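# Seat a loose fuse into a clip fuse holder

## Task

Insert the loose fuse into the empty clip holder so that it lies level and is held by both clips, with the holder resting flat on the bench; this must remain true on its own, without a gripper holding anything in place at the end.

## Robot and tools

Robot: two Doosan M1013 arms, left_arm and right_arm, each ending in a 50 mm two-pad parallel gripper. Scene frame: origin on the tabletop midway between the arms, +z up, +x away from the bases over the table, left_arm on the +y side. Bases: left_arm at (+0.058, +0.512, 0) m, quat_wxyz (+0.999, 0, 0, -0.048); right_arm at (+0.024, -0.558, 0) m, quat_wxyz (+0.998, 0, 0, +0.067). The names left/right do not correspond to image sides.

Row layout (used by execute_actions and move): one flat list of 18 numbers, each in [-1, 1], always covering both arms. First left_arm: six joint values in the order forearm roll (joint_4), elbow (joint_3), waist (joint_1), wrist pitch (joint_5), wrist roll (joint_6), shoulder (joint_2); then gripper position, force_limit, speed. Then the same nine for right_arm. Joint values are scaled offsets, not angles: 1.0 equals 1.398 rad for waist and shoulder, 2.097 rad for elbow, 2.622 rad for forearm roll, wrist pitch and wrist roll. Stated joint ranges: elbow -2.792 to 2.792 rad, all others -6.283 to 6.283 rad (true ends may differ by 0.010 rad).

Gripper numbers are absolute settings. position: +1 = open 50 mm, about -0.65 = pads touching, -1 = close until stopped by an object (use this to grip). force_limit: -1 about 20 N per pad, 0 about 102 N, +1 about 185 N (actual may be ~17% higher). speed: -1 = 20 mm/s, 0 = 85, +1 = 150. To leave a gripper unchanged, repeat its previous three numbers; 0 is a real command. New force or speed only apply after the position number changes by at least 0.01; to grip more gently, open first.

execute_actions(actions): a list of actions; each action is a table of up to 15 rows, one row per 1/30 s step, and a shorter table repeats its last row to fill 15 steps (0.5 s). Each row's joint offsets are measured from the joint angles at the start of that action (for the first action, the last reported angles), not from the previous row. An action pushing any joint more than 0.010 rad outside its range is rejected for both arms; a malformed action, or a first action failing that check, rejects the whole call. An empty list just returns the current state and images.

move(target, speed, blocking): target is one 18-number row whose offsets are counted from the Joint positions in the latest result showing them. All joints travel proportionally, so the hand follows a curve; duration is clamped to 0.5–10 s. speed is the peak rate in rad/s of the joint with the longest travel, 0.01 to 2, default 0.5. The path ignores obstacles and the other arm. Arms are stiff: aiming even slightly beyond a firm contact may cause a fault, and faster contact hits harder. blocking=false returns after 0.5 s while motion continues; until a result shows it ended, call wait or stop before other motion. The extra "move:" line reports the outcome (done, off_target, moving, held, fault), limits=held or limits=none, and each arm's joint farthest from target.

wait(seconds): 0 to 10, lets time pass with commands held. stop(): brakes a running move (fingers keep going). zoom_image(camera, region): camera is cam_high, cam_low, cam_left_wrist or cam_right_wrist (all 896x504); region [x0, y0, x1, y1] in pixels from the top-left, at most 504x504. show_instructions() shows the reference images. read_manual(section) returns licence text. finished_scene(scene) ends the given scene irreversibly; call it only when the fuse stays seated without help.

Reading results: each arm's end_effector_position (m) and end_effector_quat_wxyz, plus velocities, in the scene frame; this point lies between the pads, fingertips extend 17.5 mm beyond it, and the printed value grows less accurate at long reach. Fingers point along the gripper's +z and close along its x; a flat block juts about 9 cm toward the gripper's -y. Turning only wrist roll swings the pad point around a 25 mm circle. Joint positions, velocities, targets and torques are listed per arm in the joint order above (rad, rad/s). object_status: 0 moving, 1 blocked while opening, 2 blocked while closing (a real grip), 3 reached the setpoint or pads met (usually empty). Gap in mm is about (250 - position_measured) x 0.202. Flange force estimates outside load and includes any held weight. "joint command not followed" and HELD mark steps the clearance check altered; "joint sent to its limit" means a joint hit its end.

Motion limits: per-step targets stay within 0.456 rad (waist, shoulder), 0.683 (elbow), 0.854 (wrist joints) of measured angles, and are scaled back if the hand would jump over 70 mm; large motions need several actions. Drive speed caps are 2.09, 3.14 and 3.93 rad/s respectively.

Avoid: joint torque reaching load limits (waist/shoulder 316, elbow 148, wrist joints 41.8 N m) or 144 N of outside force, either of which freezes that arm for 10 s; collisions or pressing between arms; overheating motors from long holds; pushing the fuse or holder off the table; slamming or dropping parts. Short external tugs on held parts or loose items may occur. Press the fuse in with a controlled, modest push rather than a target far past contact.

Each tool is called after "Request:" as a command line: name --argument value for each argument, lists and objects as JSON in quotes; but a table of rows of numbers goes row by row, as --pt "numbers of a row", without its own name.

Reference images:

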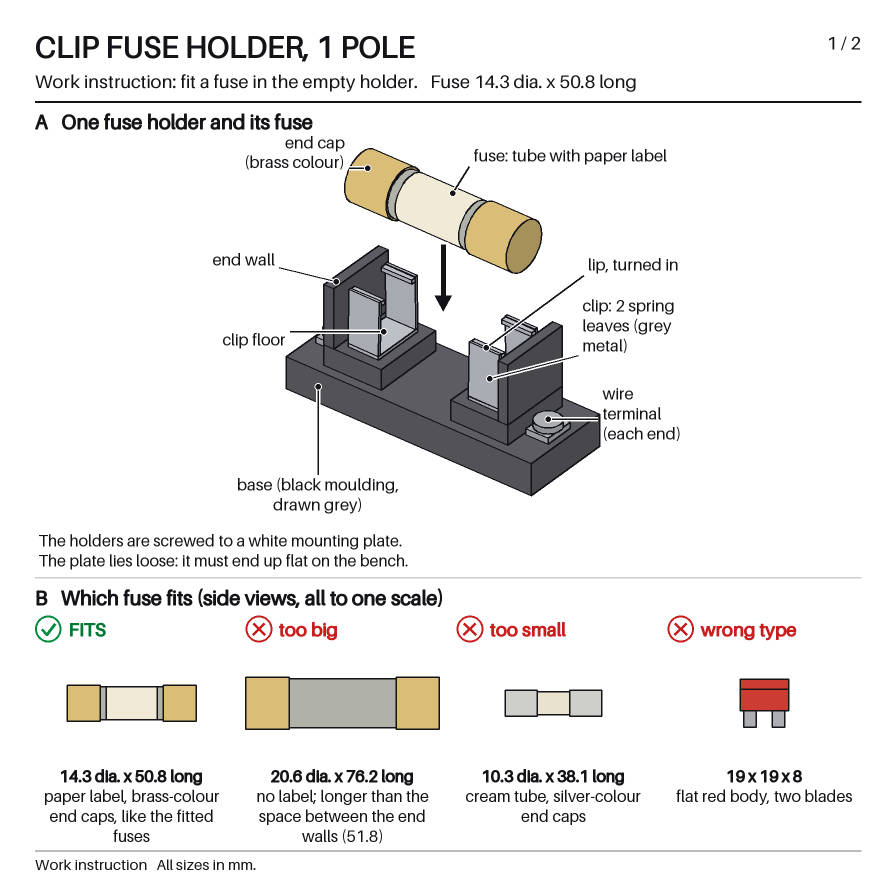

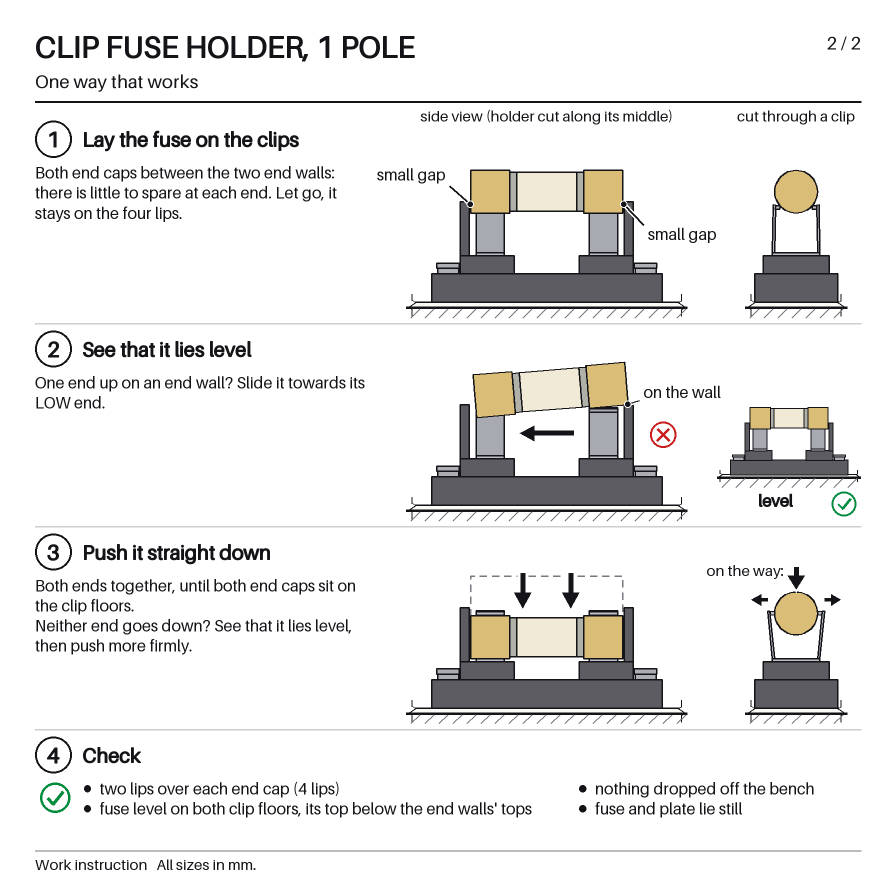

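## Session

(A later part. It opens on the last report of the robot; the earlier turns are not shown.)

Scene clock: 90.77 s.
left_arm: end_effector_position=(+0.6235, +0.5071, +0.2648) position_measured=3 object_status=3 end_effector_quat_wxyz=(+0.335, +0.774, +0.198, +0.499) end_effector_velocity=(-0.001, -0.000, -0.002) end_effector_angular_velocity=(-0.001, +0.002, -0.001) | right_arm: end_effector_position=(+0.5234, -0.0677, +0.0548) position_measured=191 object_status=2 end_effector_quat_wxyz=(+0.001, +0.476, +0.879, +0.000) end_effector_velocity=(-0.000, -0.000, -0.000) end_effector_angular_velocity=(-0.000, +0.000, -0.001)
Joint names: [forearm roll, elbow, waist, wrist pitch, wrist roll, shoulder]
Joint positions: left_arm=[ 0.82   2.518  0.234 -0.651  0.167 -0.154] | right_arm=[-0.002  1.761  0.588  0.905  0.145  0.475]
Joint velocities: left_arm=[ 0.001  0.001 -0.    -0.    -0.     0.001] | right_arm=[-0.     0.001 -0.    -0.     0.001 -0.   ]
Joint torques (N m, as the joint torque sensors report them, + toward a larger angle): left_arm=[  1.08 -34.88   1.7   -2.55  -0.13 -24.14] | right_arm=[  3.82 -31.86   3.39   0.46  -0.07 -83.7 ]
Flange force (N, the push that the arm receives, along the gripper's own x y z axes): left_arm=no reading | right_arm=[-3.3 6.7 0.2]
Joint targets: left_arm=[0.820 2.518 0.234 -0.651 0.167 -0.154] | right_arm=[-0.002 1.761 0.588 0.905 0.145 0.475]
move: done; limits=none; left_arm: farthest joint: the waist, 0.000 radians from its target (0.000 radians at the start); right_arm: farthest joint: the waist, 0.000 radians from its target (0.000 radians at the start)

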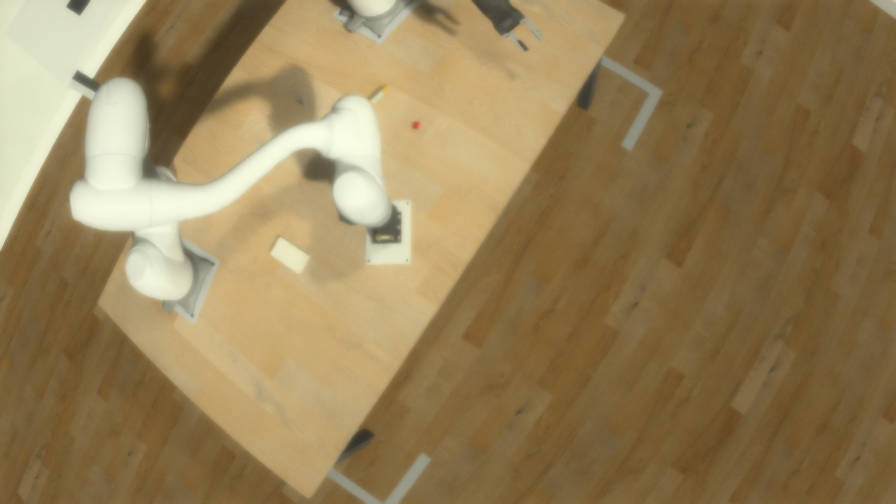

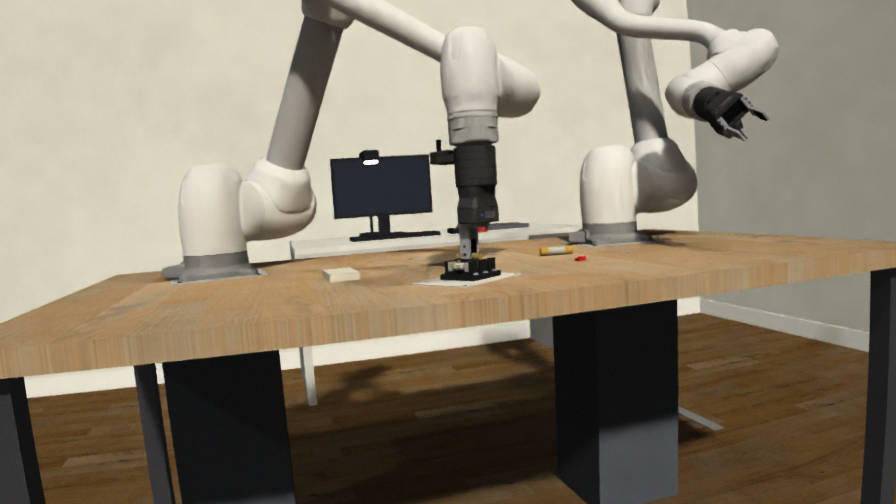

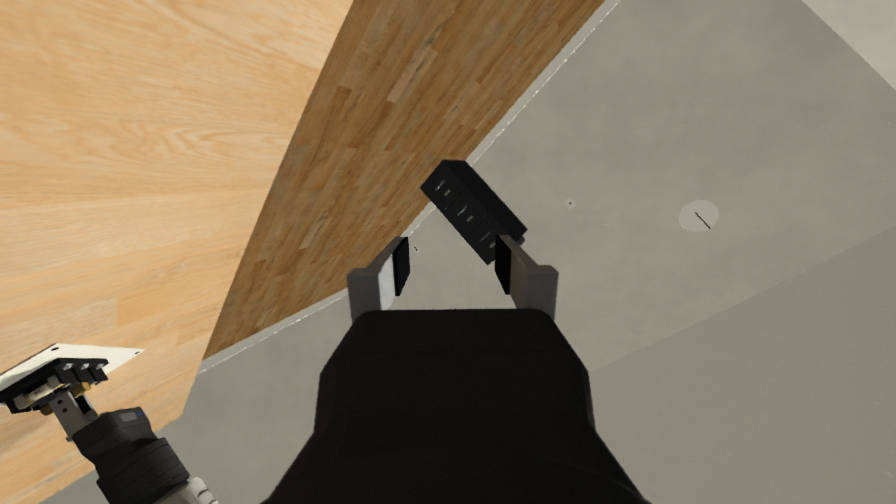

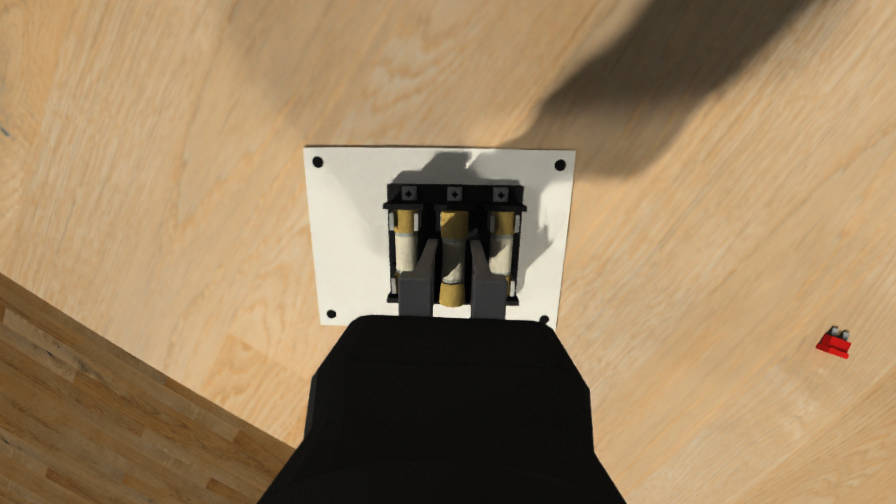

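Looks aligned, no force. Continue down 3 mm while gripping.

Request:
move --target '[0,0,0,0,0,0,1,0,0, 0,0.0009,0,-0.0019,0,0.0021,-1,-0.5,-1]' --speed 0.01

Request:
zoom_image --camera "cam_right_wrist" --region '[380, 190, 480, 315]'

Request:
zoom_image --camera "cam_low" --region '[435, 235, 505, 285]'

Scene clock: 97.70 s.
left_arm: end_effector_position=(+0.6235, +0.5071, +0.2648) position_measured=3 object_status=3 end_effector_quat_wxyz=(+0.335, +0.774, +0.198, +0.499) end_effector_velocity=(-0.000, +0.000, +0.001) end_effector_angular_velocity=(+0.002, -0.001, +0.000) | right_arm: end_effector_position=(+0.5234, -0.0677, +0.0519) position_measured=191 object_status=2 end_effector_quat_wxyz=(+0.001, +0.476, +0.879, +0.000) end_effector_velocity=(+0.000, -0.000, +0.000) end_effector_angular_velocity=(-0.000, -0.000, -0.001)
Joint names: [forearm roll, elbow, waist, wrist pitch, wrist roll, shoulder]
Joint positions: left_arm=[ 0.82   2.518  0.234 -0.651  0.167 -0.154] | right_arm=[-0.002  1.763  0.588  0.9    0.145  0.478]
Joint velocities: left_arm=[ 0.002 -0.     0.001  0.001  0.    -0.001] | right_arm=[-0.    -0.    -0.    -0.     0.001  0.   ]
Joint torques (N m, as the joint torque sensors report them, + toward a larger angle): left_arm=[  1.03 -35.39   1.65  -2.74  -0.23 -22.33] | right_arm=[  3.06 -28.5    1.57  -0.25   0.47 -74.73]
Flange force (N, the push that the arm receives, along the gripper's own x y z axes): left_arm=no reading | right_arm=[-2.3 2.2 -12.2]
Joint targets: left_arm=[0.820 2.518 0.234 -0.651 0.167 -0.154] | right_arm=[-0.002 1.763 0.588 0.900 0.145 0.478]
move: done; limits=none; left_arm: farthest joint: the waist, 0.000 radians from its target (0.000 radians at the start); right_arm: farthest joint: the waist, 0.000 radians from its target (0.000 radians at the start)

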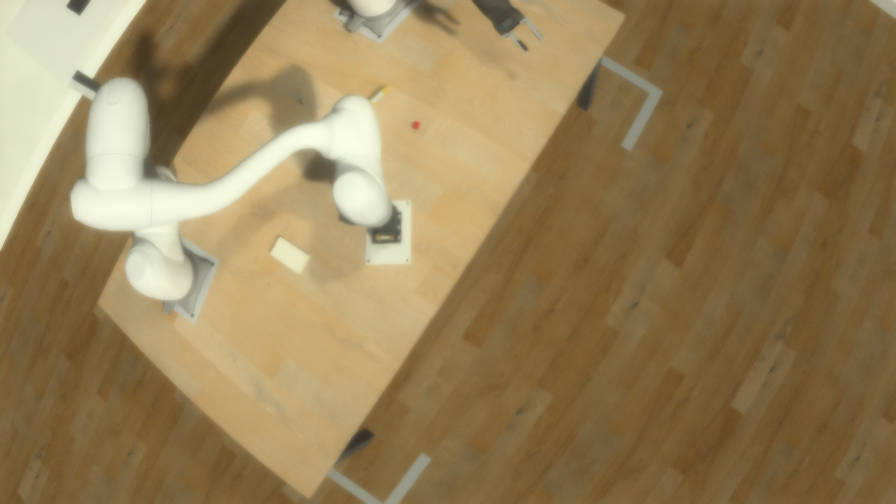

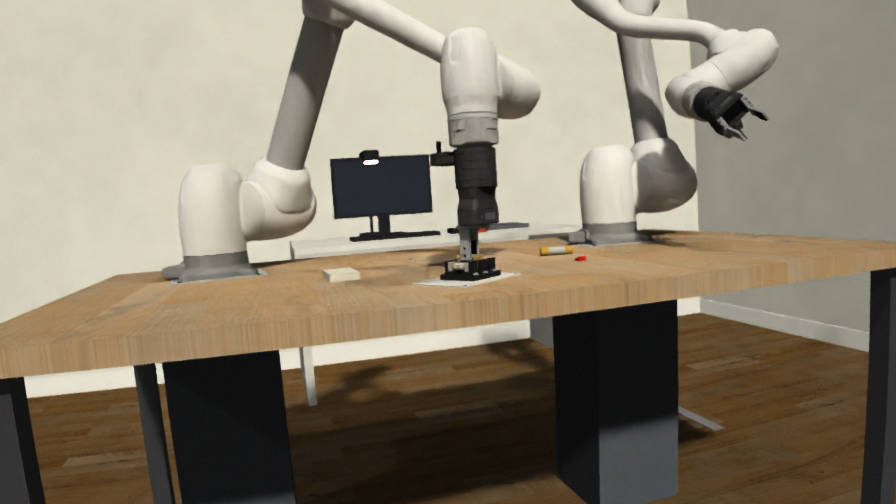

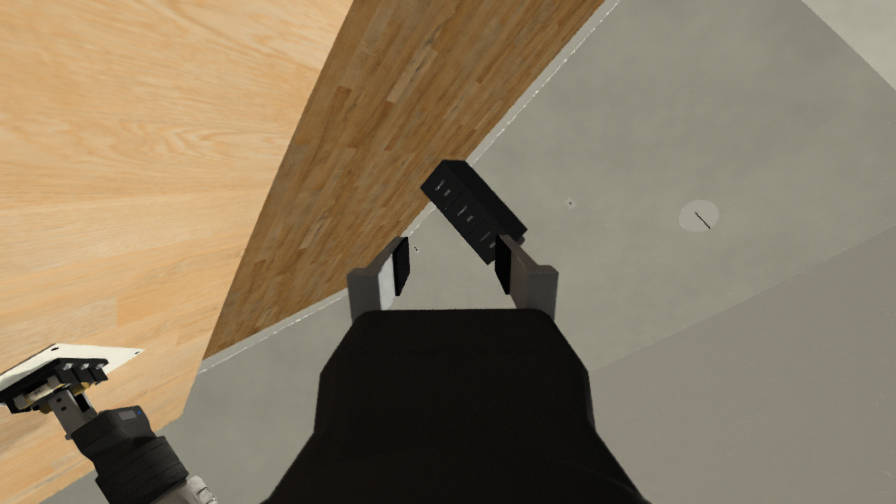

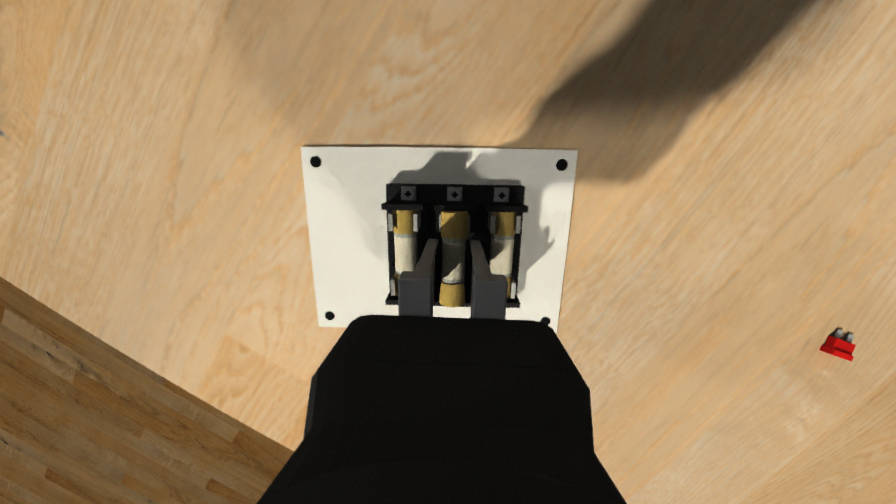

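Region (380, 190, 480, 315) of cam_right_wrist's 896x504 image, scaled by 4.032, with more detail than that image has; it fills the left 403 columns of this view, and the rest is white.

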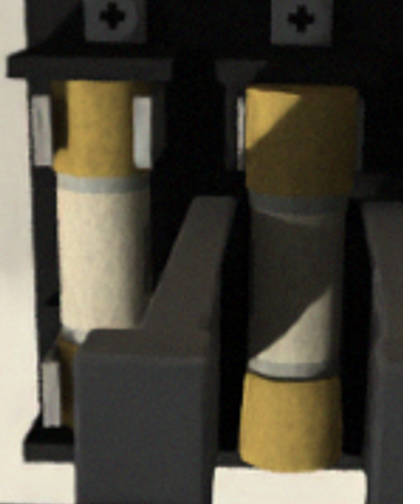

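Region (435, 235, 505, 285) of cam_low's 896x504 image, scaled by 7.200, with more detail than that image has; it fills the top 360 rows of this view, and the rest is white.

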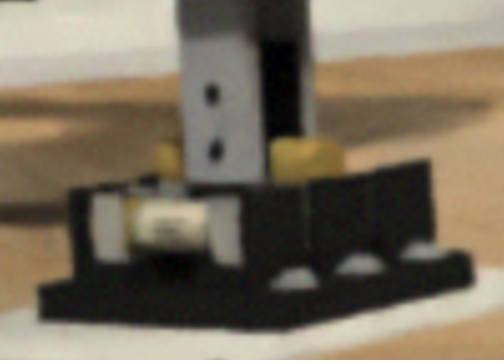

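Request:
move --target '[0,0,0,0,0,0,1,0,0, 0,0.0015,0,-0.0031,0,0.0036,-1,-0.5,-1]' --speed 0.01

Request:
zoom_image --camera "cam_right_wrist" --region '[380, 190, 480, 315]'

Scene clock: 100.73 s.
left_arm: end_effector_position=(+0.6235, +0.5071, +0.2648) position_measured=3 object_status=3 end_effector_quat_wxyz=(+0.335, +0.774, +0.198, +0.499) end_effector_velocity=(-0.000, +0.000, -0.001) end_effector_angular_velocity=(-0.001, +0.002, +0.001) | right_arm: end_effector_position=(+0.5233, -0.0678, +0.0469) position_measured=191 object_status=2 end_effector_quat_wxyz=(+0.001, +0.476, +0.879, +0.000) end_effector_velocity=(+0.000, -0.000, +0.000) end_effector_angular_velocity=(+0.000, -0.000, -0.001)
Joint names: [forearm roll, elbow, waist, wrist pitch, wrist roll, shoulder]
Joint positions: left_arm=[ 0.82   2.518  0.234 -0.651  0.167 -0.154] | right_arm=[-0.002  1.766  0.588  0.892  0.145  0.483]
Joint velocities: left_arm=[-0.     0.001  0.001  0.001 -0.001  0.   ] | right_arm=[ 0.    -0.    -0.001  0.     0.    -0.   ]
Joint torques (N m, as the joint torque sensors report them, + toward a larger angle): left_arm=[  1.17 -35.21   1.52  -2.75  -0.13 -21.28] | right_arm=[  3.72 -27.7   -0.27   0.95   0.07 -79.46]
Flange force (N, the push that the arm receives, along the gripper's own x y z axes): left_arm=no reading | right_arm=[1.6 7.8 -6.3]
Joint targets: left_arm=[0.820 2.518 0.234 -0.651 0.167 -0.154] | right_arm=[-0.002 1.766 0.588 0.892 0.145 0.483]
move: done; limits=none; left_arm: farthest joint: the waist, 0.000 radians from its target (0.000 radians at the start); right_arm: farthest joint: the waist, 0.000 radians from its target (0.000 radians at the start)

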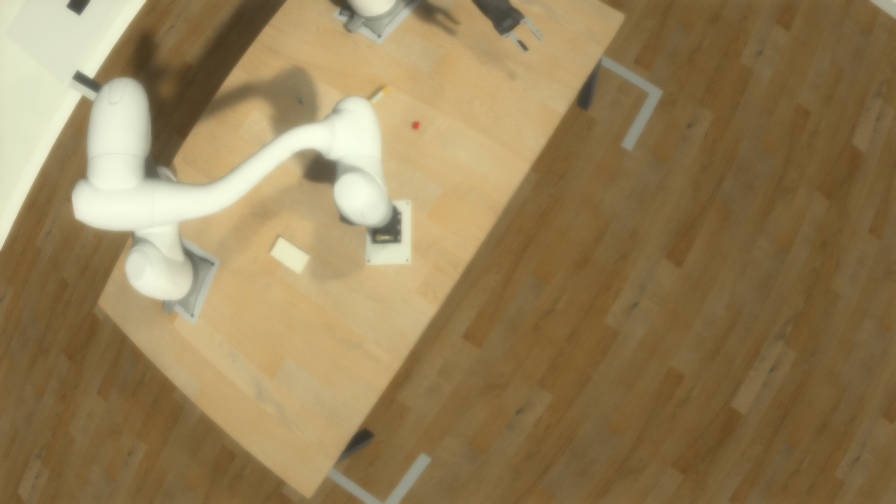

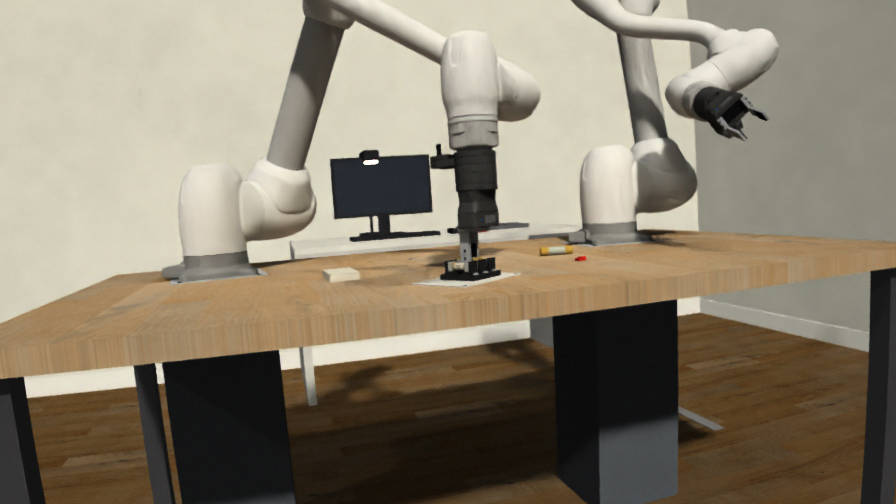

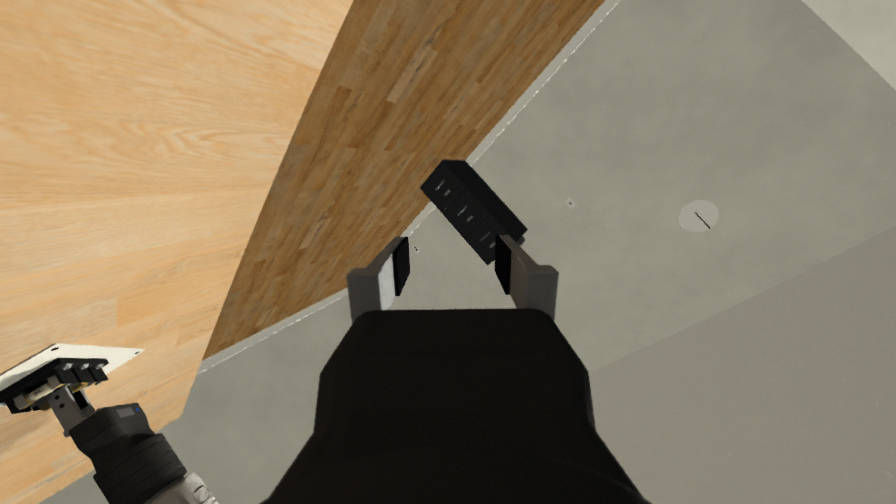

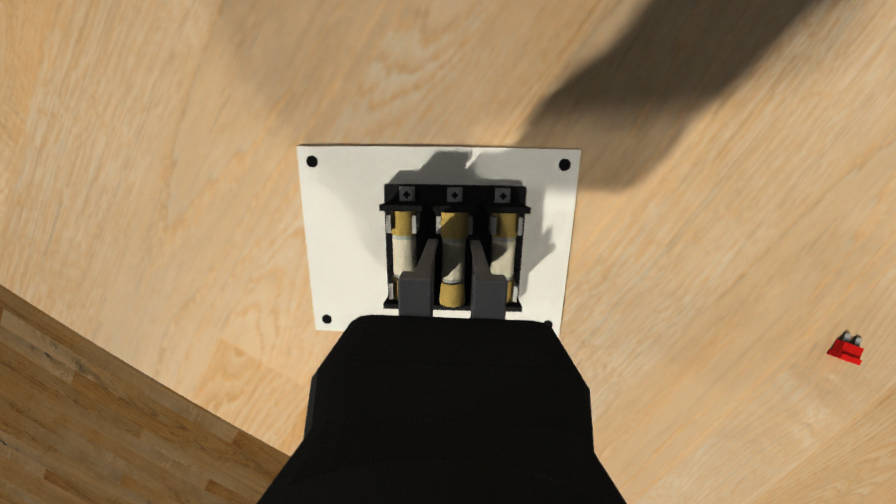

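Region (380, 190, 480, 315) of cam_right_wrist's 896x504 image, scaled by 4.032, with more detail than that image has; it fills the left 403 columns of this view, and the rest is white.

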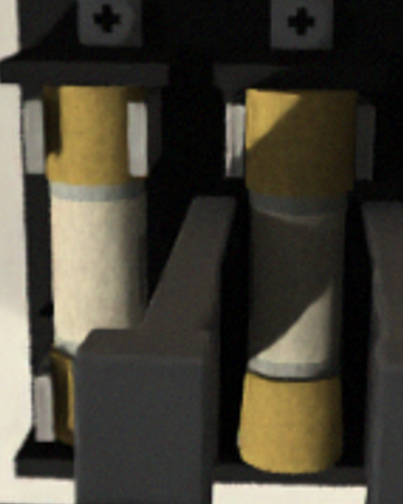

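Request:
move --target '[0,0,0,0,0,0,1,0,0, 0,0.002,0,-0.0043,0,0.005,-1,-0.5,-1]' --speed 0.01

Request:
zoom_image --camera "cam_right_wrist" --region '[380, 190, 480, 315]'

Scene clock: 104.70 s.
left_arm: end_effector_position=(+0.6235, +0.5071, +0.2648) position_measured=3 object_status=3 end_effector_quat_wxyz=(+0.335, +0.774, +0.198, +0.499) end_effector_velocity=(+0.000, +0.000, -0.001) end_effector_angular_velocity=(+0.001, +0.001, +0.000) | right_arm: end_effector_position=(+0.5232, -0.0678, +0.0400) position_measured=191 object_status=2 end_effector_quat_wxyz=(+0.001, +0.476, +0.879, +0.000) end_effector_velocity=(-0.000, +0.001, +0.000) end_effector_angular_velocity=(+0.000, -0.000, +0.000)
Joint names: [forearm roll, elbow, waist, wrist pitch, wrist roll, shoulder]
Joint positions: left_arm=[ 0.82   2.518  0.234 -0.651  0.167 -0.154] | right_arm=[-0.002  1.77   0.588  0.881  0.145  0.49 ]
Joint velocities: left_arm=[ 0.    -0.     0.001 -0.     0.001  0.002] | right_arm=[ 0.    -0.     0.001 -0.     0.     0.   ]
Joint torques (N m, as the joint torque sensors report them, + toward a larger angle): left_arm=[  1.11 -34.76   1.98  -2.48  -0.08 -23.08] | right_arm=[  3.71 -32.14   2.29  -0.06   0.58 -82.05]
Flange force (N, the push that the arm receives, along the gripper's own x y z axes): left_arm=no reading | right_arm=[-3.3 1.9 -2.5]
Joint targets: left_arm=[0.820 2.518 0.234 -0.651 0.167 -0.154] | right_arm=[-0.002 1.770 0.588 0.881 0.145 0.490]
move: done; limits=none; left_arm: farthest joint: the waist, 0.000 radians from its target (0.000 radians at the start); right_arm: farthest joint: the waist, 0.000 radians from its target (0.000 radians at the start)

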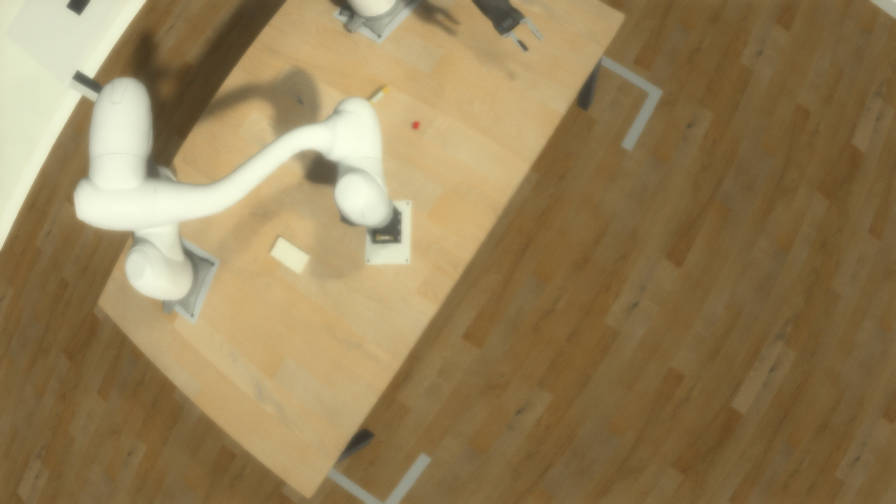

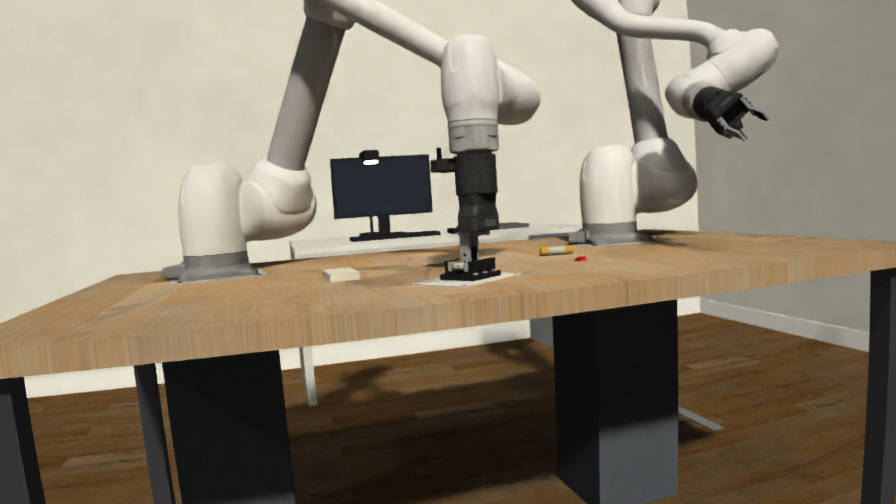

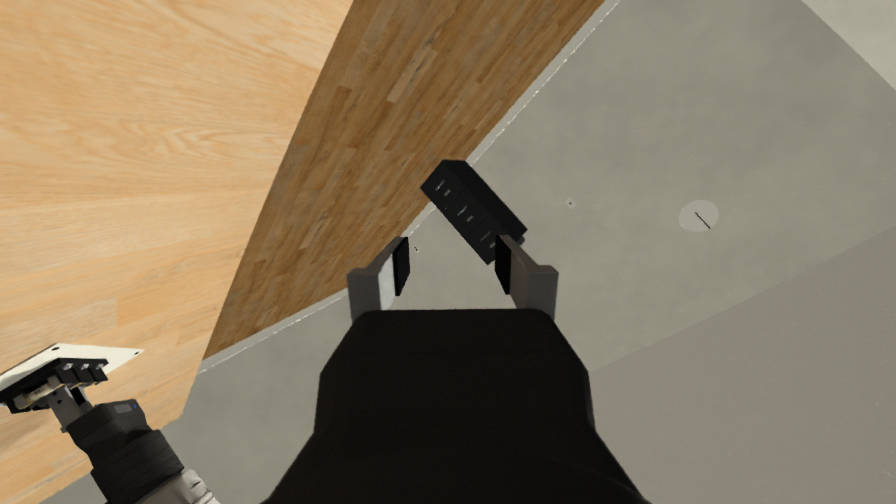

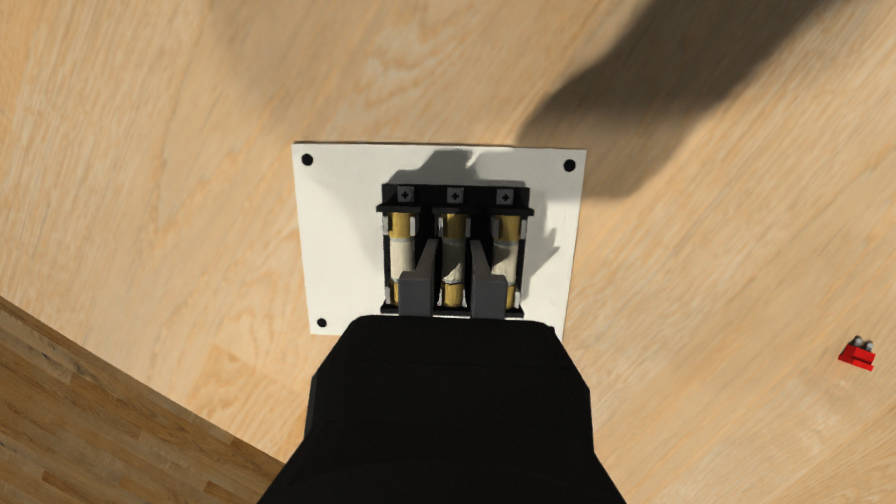

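Region (380, 190, 480, 315) of cam_right_wrist's 896x504 image, scaled by 4.032, with more detail than that image has; it fills the left 403 columns of this view, and the rest is white.

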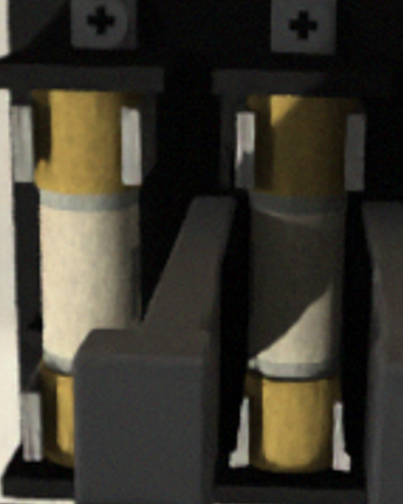

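Request:
move --target '[0,0,0,0,0,0,1,0,0, 0,0.0004,0,-0.0009,0,0.0011,-1,-0.5,-1]' --speed 0.01

Scene clock: 107.03 s.
left_arm: end_effector_position=(+0.6235, +0.5071, +0.2648) position_measured=3 object_status=3 end_effector_quat_wxyz=(+0.335, +0.774, +0.198, +0.499) end_effector_velocity=(-0.001, +0.000, -0.003) end_effector_angular_velocity=(+0.000, +0.005, +0.001) | right_arm: end_effector_position=(+0.5233, -0.0678, +0.0387) position_measured=191 object_status=2 end_effector_quat_wxyz=(+0.001, +0.476, +0.879, +0.000) end_effector_velocity=(+0.001, +0.000, +0.000) end_effector_angular_velocity=(+0.001, -0.001, -0.001)
Joint names: [forearm roll, elbow, waist, wrist pitch, wrist roll, shoulder]
Joint positions: left_arm=[ 0.82   2.518  0.234 -0.651  0.167 -0.154] | right_arm=[-0.002  1.771  0.588  0.878  0.145  0.491]
Joint velocities: left_arm=[ 0.001  0.003  0.001  0.001 -0.     0.002] | right_arm=[ 0.    -0.001 -0.    -0.001  0.001  0.   ]
Joint torques (N m, as the joint torque sensors report them, + toward a larger angle): left_arm=[  0.94 -35.26   2.95  -2.65  -0.14 -21.94] | right_arm=[  3.74 -11.87   1.74  -8.8    0.28 -30.28]
Flange force (N, the push that the arm receives, along the gripper's own x y z axes): left_arm=no reading | right_arm=[-5.3 -12.9 -82.5]
Joint targets: left_arm=[0.820 2.518 0.234 -0.651 0.167 -0.154] | right_arm=[-0.002 1.771 0.588 0.878 0.145 0.491]
move: done; limits=none; left_arm: farthest joint: the waist, 0.000 radians from its target (0.000 radians at the start); right_arm: farthest joint: the waist, 0.000 radians from its target (0.000 radians at the start)

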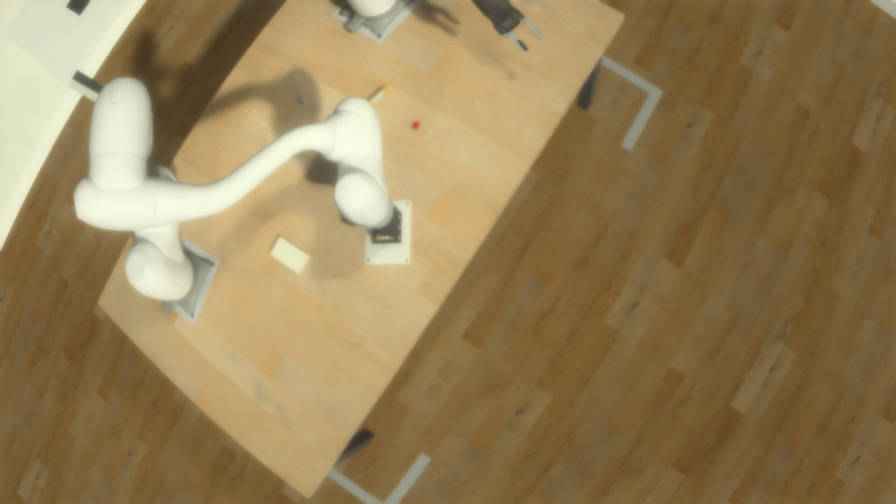

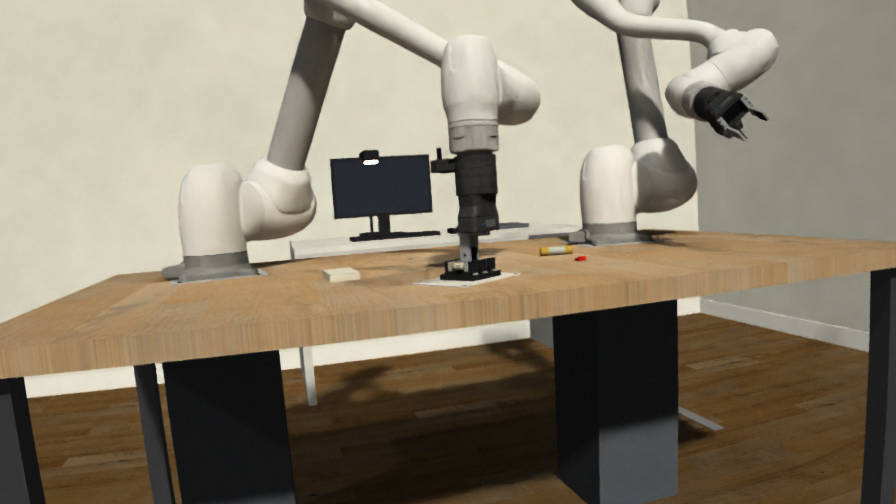

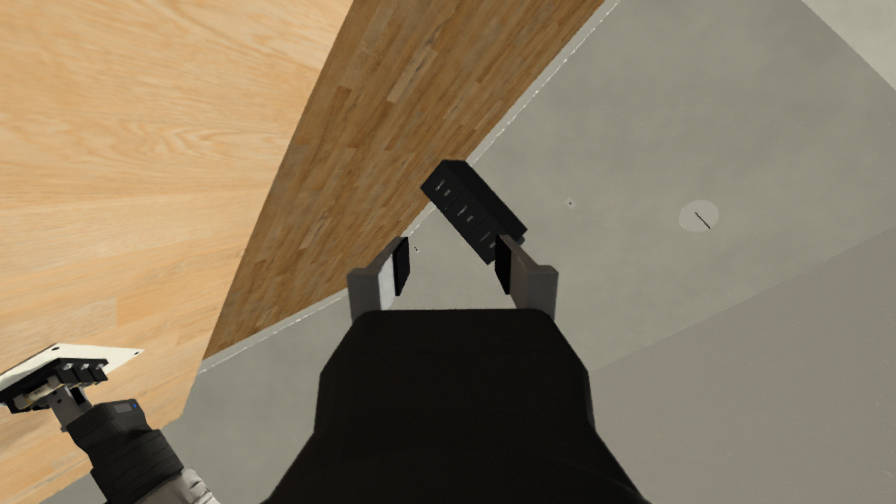

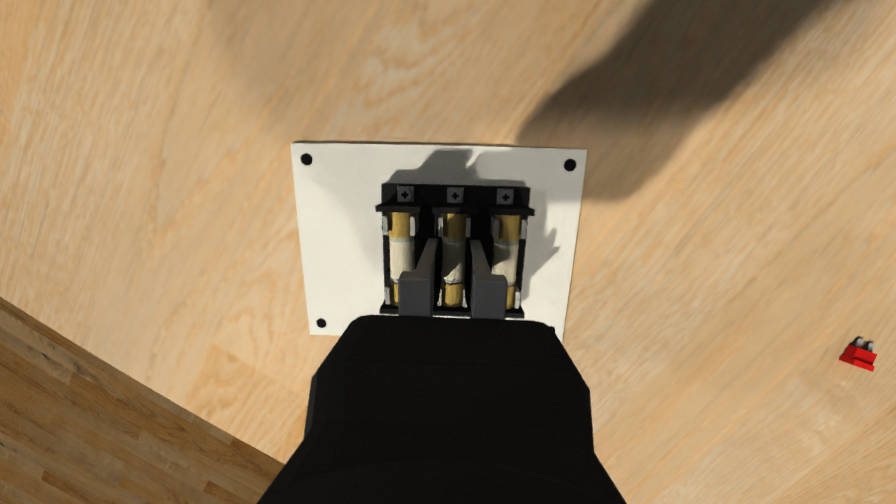

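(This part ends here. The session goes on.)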